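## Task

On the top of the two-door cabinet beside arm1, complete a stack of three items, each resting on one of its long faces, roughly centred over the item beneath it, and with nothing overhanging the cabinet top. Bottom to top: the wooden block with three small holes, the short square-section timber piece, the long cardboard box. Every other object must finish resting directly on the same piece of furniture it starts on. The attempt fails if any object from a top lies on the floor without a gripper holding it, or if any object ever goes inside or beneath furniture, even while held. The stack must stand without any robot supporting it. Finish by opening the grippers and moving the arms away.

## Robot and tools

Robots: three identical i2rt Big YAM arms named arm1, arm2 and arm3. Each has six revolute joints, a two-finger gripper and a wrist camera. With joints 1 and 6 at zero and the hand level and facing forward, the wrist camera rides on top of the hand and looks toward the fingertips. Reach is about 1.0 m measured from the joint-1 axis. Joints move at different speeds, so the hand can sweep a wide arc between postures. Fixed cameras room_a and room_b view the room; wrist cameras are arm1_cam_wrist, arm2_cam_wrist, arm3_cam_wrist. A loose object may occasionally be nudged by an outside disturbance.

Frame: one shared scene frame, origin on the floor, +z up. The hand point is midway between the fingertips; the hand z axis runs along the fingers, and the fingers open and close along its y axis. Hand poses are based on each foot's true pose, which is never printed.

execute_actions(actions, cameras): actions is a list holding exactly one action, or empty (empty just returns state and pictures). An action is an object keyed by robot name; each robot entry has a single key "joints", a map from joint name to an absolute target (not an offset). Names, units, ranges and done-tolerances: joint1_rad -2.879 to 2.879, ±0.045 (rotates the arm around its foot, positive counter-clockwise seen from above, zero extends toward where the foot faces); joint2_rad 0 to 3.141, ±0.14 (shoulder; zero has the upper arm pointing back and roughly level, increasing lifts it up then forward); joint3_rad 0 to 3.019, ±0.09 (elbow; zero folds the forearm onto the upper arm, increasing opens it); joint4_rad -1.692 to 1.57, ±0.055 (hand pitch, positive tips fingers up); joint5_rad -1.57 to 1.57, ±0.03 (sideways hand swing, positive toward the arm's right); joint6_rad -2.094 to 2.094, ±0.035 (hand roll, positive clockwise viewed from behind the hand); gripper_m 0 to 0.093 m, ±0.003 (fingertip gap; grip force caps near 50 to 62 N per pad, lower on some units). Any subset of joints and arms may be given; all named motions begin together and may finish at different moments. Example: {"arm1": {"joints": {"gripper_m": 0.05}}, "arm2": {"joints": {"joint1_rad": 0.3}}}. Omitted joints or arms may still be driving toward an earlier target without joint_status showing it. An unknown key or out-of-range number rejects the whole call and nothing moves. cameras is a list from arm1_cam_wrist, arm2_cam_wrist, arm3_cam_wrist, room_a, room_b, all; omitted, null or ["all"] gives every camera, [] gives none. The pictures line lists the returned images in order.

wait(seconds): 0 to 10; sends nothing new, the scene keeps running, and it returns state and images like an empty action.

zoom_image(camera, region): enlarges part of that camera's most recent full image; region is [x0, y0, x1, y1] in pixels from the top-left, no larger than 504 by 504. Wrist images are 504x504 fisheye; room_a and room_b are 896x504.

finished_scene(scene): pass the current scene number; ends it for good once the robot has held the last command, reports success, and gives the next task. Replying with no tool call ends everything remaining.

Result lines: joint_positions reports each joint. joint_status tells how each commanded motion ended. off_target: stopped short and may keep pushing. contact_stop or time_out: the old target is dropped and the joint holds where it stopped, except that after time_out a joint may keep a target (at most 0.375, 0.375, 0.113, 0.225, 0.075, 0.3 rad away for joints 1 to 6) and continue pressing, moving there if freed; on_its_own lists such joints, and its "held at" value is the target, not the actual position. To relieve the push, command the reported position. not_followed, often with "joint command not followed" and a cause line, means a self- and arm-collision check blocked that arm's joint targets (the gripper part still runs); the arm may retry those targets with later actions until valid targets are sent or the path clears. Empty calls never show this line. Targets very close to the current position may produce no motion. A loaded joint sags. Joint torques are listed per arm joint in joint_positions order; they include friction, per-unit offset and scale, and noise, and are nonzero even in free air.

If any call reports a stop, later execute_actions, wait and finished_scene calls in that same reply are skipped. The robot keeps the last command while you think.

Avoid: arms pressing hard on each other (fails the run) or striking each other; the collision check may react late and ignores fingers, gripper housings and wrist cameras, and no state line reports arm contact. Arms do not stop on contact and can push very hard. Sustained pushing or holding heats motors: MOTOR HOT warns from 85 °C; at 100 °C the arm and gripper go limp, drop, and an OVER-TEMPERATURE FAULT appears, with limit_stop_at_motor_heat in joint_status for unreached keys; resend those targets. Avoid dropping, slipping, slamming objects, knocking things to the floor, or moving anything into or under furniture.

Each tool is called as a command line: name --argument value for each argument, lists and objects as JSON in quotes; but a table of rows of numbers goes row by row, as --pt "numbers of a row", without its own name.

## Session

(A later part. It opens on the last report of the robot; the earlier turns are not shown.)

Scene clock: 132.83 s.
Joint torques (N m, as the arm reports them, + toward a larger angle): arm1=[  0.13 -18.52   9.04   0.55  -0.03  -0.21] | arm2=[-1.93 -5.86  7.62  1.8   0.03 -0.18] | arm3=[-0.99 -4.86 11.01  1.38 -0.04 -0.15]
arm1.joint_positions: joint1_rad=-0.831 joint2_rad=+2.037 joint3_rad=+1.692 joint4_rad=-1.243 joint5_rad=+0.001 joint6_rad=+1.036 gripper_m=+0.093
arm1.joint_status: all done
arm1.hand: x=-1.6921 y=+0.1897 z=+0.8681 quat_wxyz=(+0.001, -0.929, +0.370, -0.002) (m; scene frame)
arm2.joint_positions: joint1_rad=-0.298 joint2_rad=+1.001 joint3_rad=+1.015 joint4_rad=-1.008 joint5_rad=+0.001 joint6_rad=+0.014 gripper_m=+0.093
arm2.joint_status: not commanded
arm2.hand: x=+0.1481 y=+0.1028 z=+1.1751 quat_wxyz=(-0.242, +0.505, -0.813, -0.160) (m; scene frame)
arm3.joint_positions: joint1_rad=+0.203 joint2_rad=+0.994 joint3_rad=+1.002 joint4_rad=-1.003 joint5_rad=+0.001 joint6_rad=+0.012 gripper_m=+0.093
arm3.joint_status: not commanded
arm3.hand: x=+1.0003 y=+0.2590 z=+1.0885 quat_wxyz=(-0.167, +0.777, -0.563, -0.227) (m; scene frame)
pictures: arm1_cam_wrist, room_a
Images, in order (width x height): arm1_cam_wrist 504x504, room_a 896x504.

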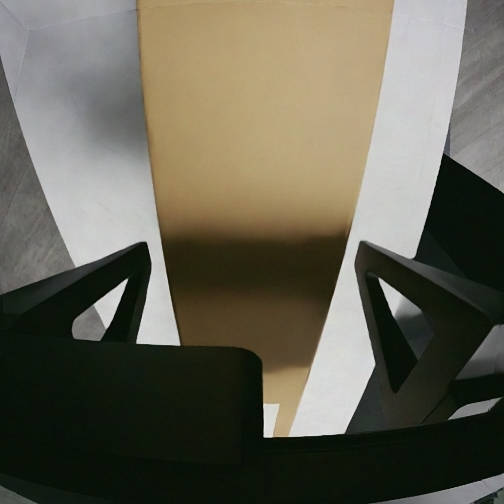

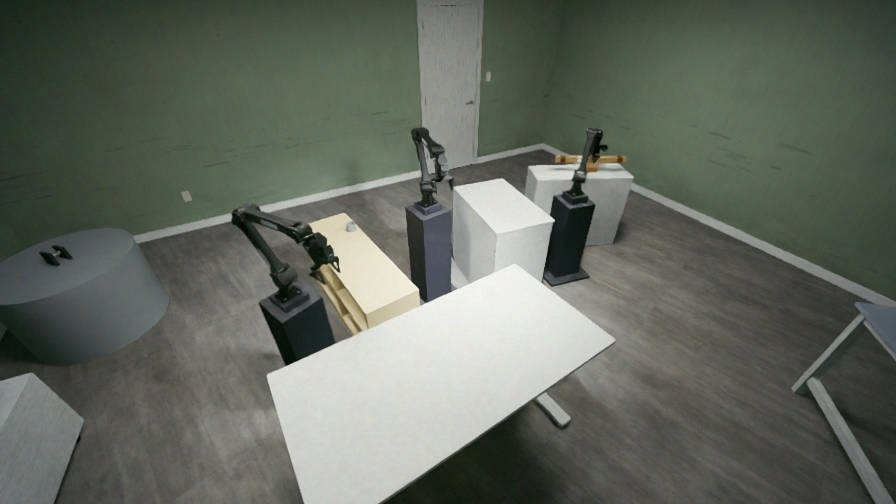

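execute_actions --actions '[{"arm1":{"joints":{"joint2_rad":1.80,"joint3_rad":1.72,"joint4_rad":-1.5}}}]' --cameras '["room_a","room_b","arm1_cam_wrist"]'

zoom_image --camera "room_a" --region '[520, 110, 650, 210]'

zoom_image --camera "room_b" --region '[252, 195, 322, 260]'

Scene clock: 134.40 s.
Joint torques (N m, as the arm reports them, + toward a larger angle): arm1=[  0.14 -16.45  11.62   0.27  -0.04  -0.21] | arm2=[-1.83 -5.82  7.61  1.79  0.02 -0.15] | arm3=[-0.96 -4.9  11.02  1.4  -0.03 -0.16]
arm1.joint_positions: joint1_rad=-0.831 joint2_rad=+1.806 joint3_rad=+1.692 joint4_rad=-1.494 joint5_rad=+0.001 joint6_rad=+1.036 gripper_m=+0.093
arm1.joint_status: all done
arm1.hand: x=-1.6315 y=+0.2072 z=+0.9980 quat_wxyz=(+0.007, -0.929, +0.370, -0.010) (m; scene frame)
arm2.joint_positions: joint1_rad=-0.298 joint2_rad=+1.001 joint3_rad=+1.015 joint4_rad=-1.008 joint5_rad=+0.001 joint6_rad=+0.014 gripper_m=+0.093
arm2.joint_status: not commanded
arm2.hand: x=+0.1481 y=+0.1028 z=+1.1751 quat_wxyz=(-0.242, +0.505, -0.813, -0.160) (m; scene frame)
arm3.joint_positions: joint1_rad=+0.203 joint2_rad=+0.994 joint3_rad=+1.002 joint4_rad=-1.003 joint5_rad=+0.001 joint6_rad=+0.012 gripper_m=+0.093
arm3.joint_status: not commanded
arm3.hand: x=+1.0003 y=+0.2590 z=+1.0885 quat_wxyz=(-0.167, +0.777, -0.563, -0.227) (m; scene frame)
pictures: arm1_cam_wrist, room_a, room_b
Images, in order (width x height): arm1_cam_wrist 504x504, room_a 896x504, room_b 896x504.

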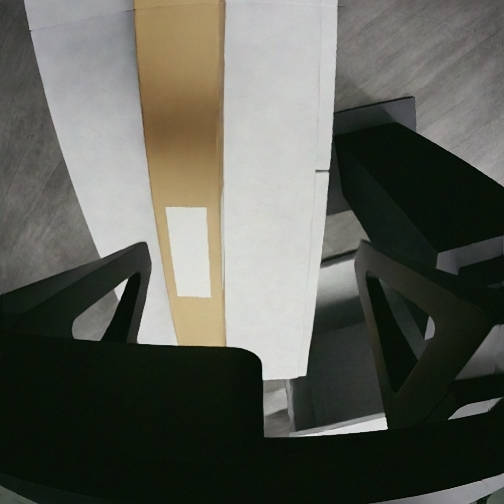

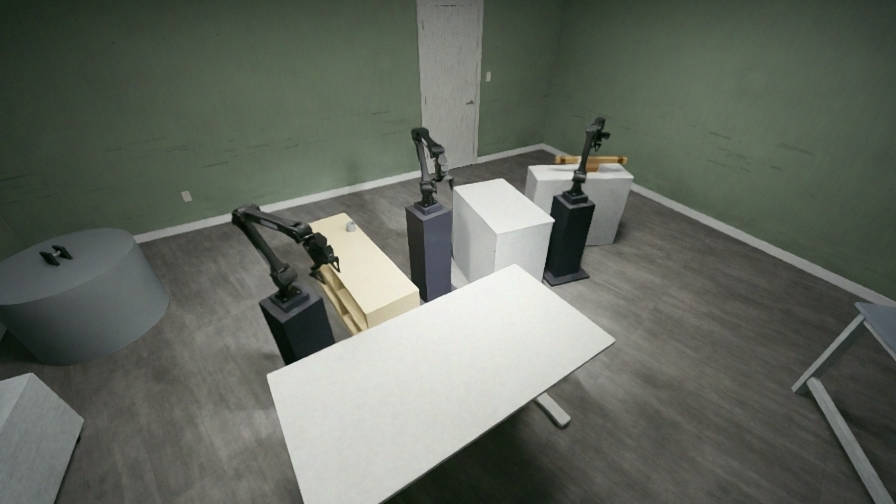

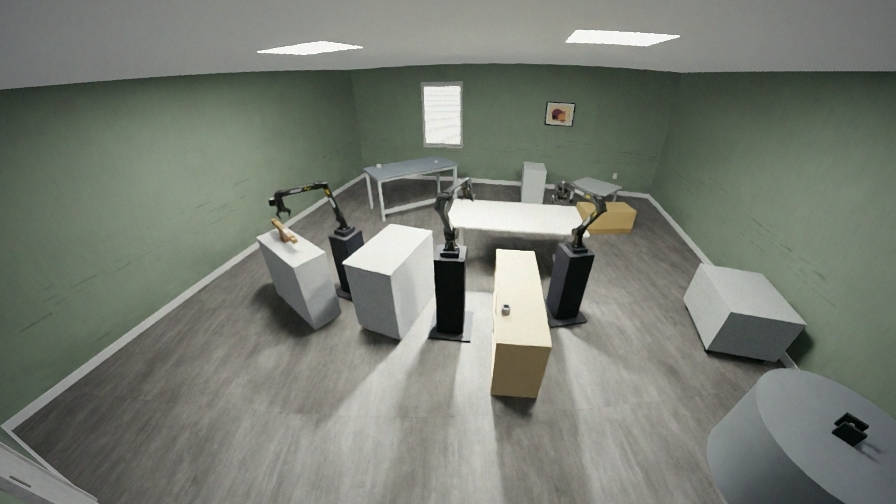

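Region (520, 110, 650, 210) of room_a's 896x504 image, scaled by 3.877, with more detail than that image has; it fills the top 388 rows of this view, and the rest is white.

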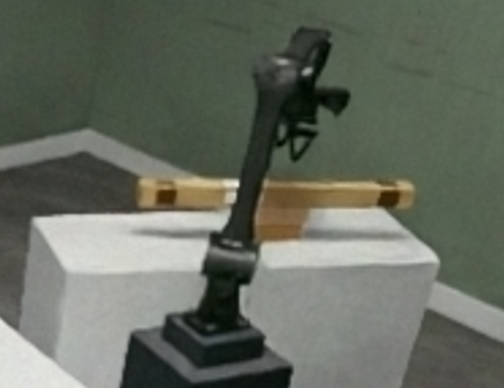

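Region (252, 195, 322, 260) of room_b's 896x504 image, scaled by 7.200, with more detail than that image has; it fills the top 468 rows of this view, and the rest is white.

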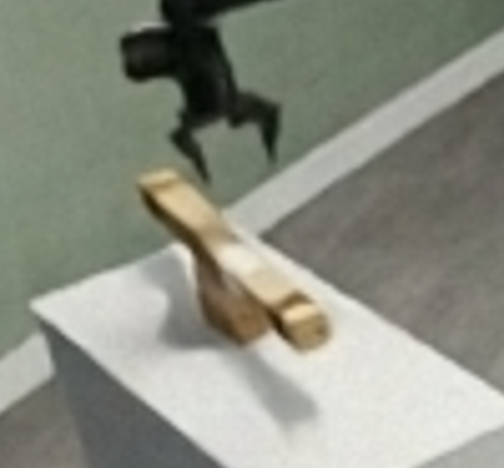

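zoom_image --camera "arm1_cam_wrist" --region '[0, 0, 360, 200]'

Region (0, 0, 360, 200) of arm1_cam_wrist's 504x504 image, scaled by 1.400, with more detail than that image has.

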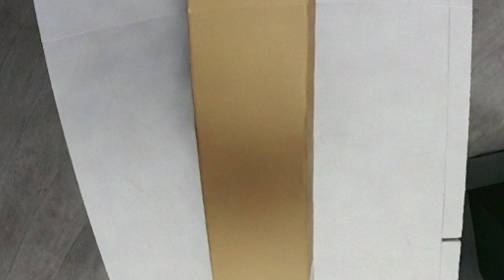

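execute_actions --actions '[{"arm1":{"joints":{"joint1_rad":-1.15,"joint2_rad":1.75,"joint3_rad":1.85,"joint4_rad":-1.6}}}]' --cameras '["room_a","room_b","arm1_cam_wrist"]'

Scene clock: 137.00 s.
Joint torques (N m, as the arm reports them, + toward a larger angle): arm1=[ -0.3  -15.61  13.12   0.31  -0.04  -0.21] | arm2=[-1.81 -5.86  7.57  1.85  0.01 -0.18] | arm3=[-1.02 -4.92 11.01  1.39 -0.04 -0.16]
arm1.joint_positions: joint1_rad=-1.149 joint2_rad=+1.753 joint3_rad=+1.807 joint4_rad=-1.593 joint5_rad=+0.001 joint6_rad=+1.035 gripper_m=+0.093
arm1.joint_status: all done
arm1.hand: x=-1.6507 y=+0.3795 z=+1.0689 quat_wxyz=(-0.013, -0.859, +0.512, +0.018) (m; scene frame)
arm2.joint_positions: joint1_rad=-0.298 joint2_rad=+1.001 joint3_rad=+1.015 joint4_rad=-1.008 joint5_rad=+0.001 joint6_rad=+0.014 gripper_m=+0.093
arm2.joint_status: not commanded
arm2.hand: x=+0.1481 y=+0.1028 z=+1.1751 quat_wxyz=(-0.242, +0.505, -0.813, -0.160) (m; scene frame)
arm3.joint_positions: joint1_rad=+0.203 joint2_rad=+0.994 joint3_rad=+1.002 joint4_rad=-1.003 joint5_rad=+0.001 joint6_rad=+0.012 gripper_m=+0.093
arm3.joint_status: not commanded
arm3.hand: x=+1.0003 y=+0.2590 z=+1.0885 quat_wxyz=(-0.167, +0.777, -0.563, -0.227) (m; scene frame)
pictures: arm1_cam_wrist, room_a, room_b
Images, in order (width x height): arm1_cam_wrist 504x504, room_a 896x504, room_b 896x504.

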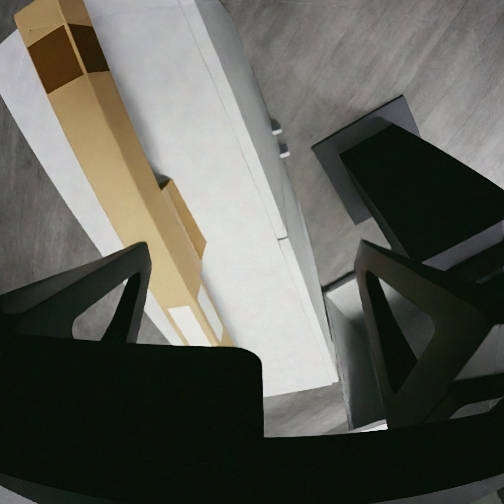

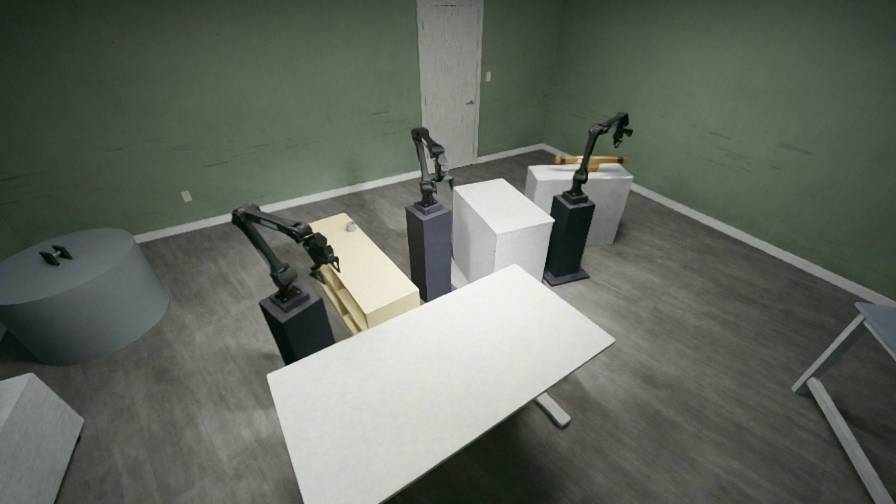

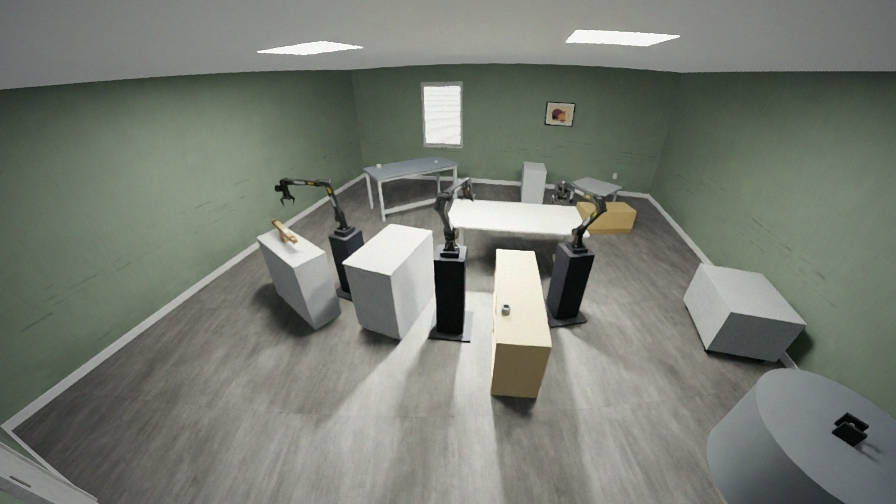

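zoom_image --camera "arm1_cam_wrist" --region '[0, 0, 300, 360]'

Region (0, 0, 300, 360) of arm1_cam_wrist's 504x504 image, scaled by 1.400, with more detail than that image has.

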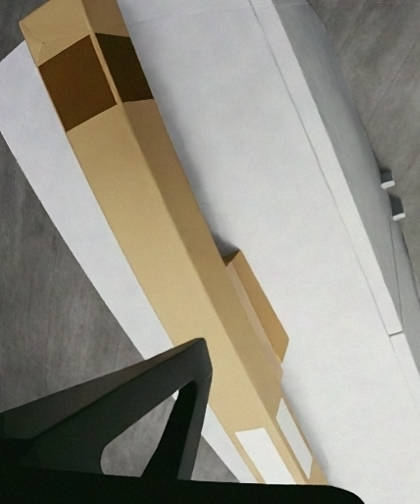

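finished_scene --scene 1

The scene is finished: the task was done.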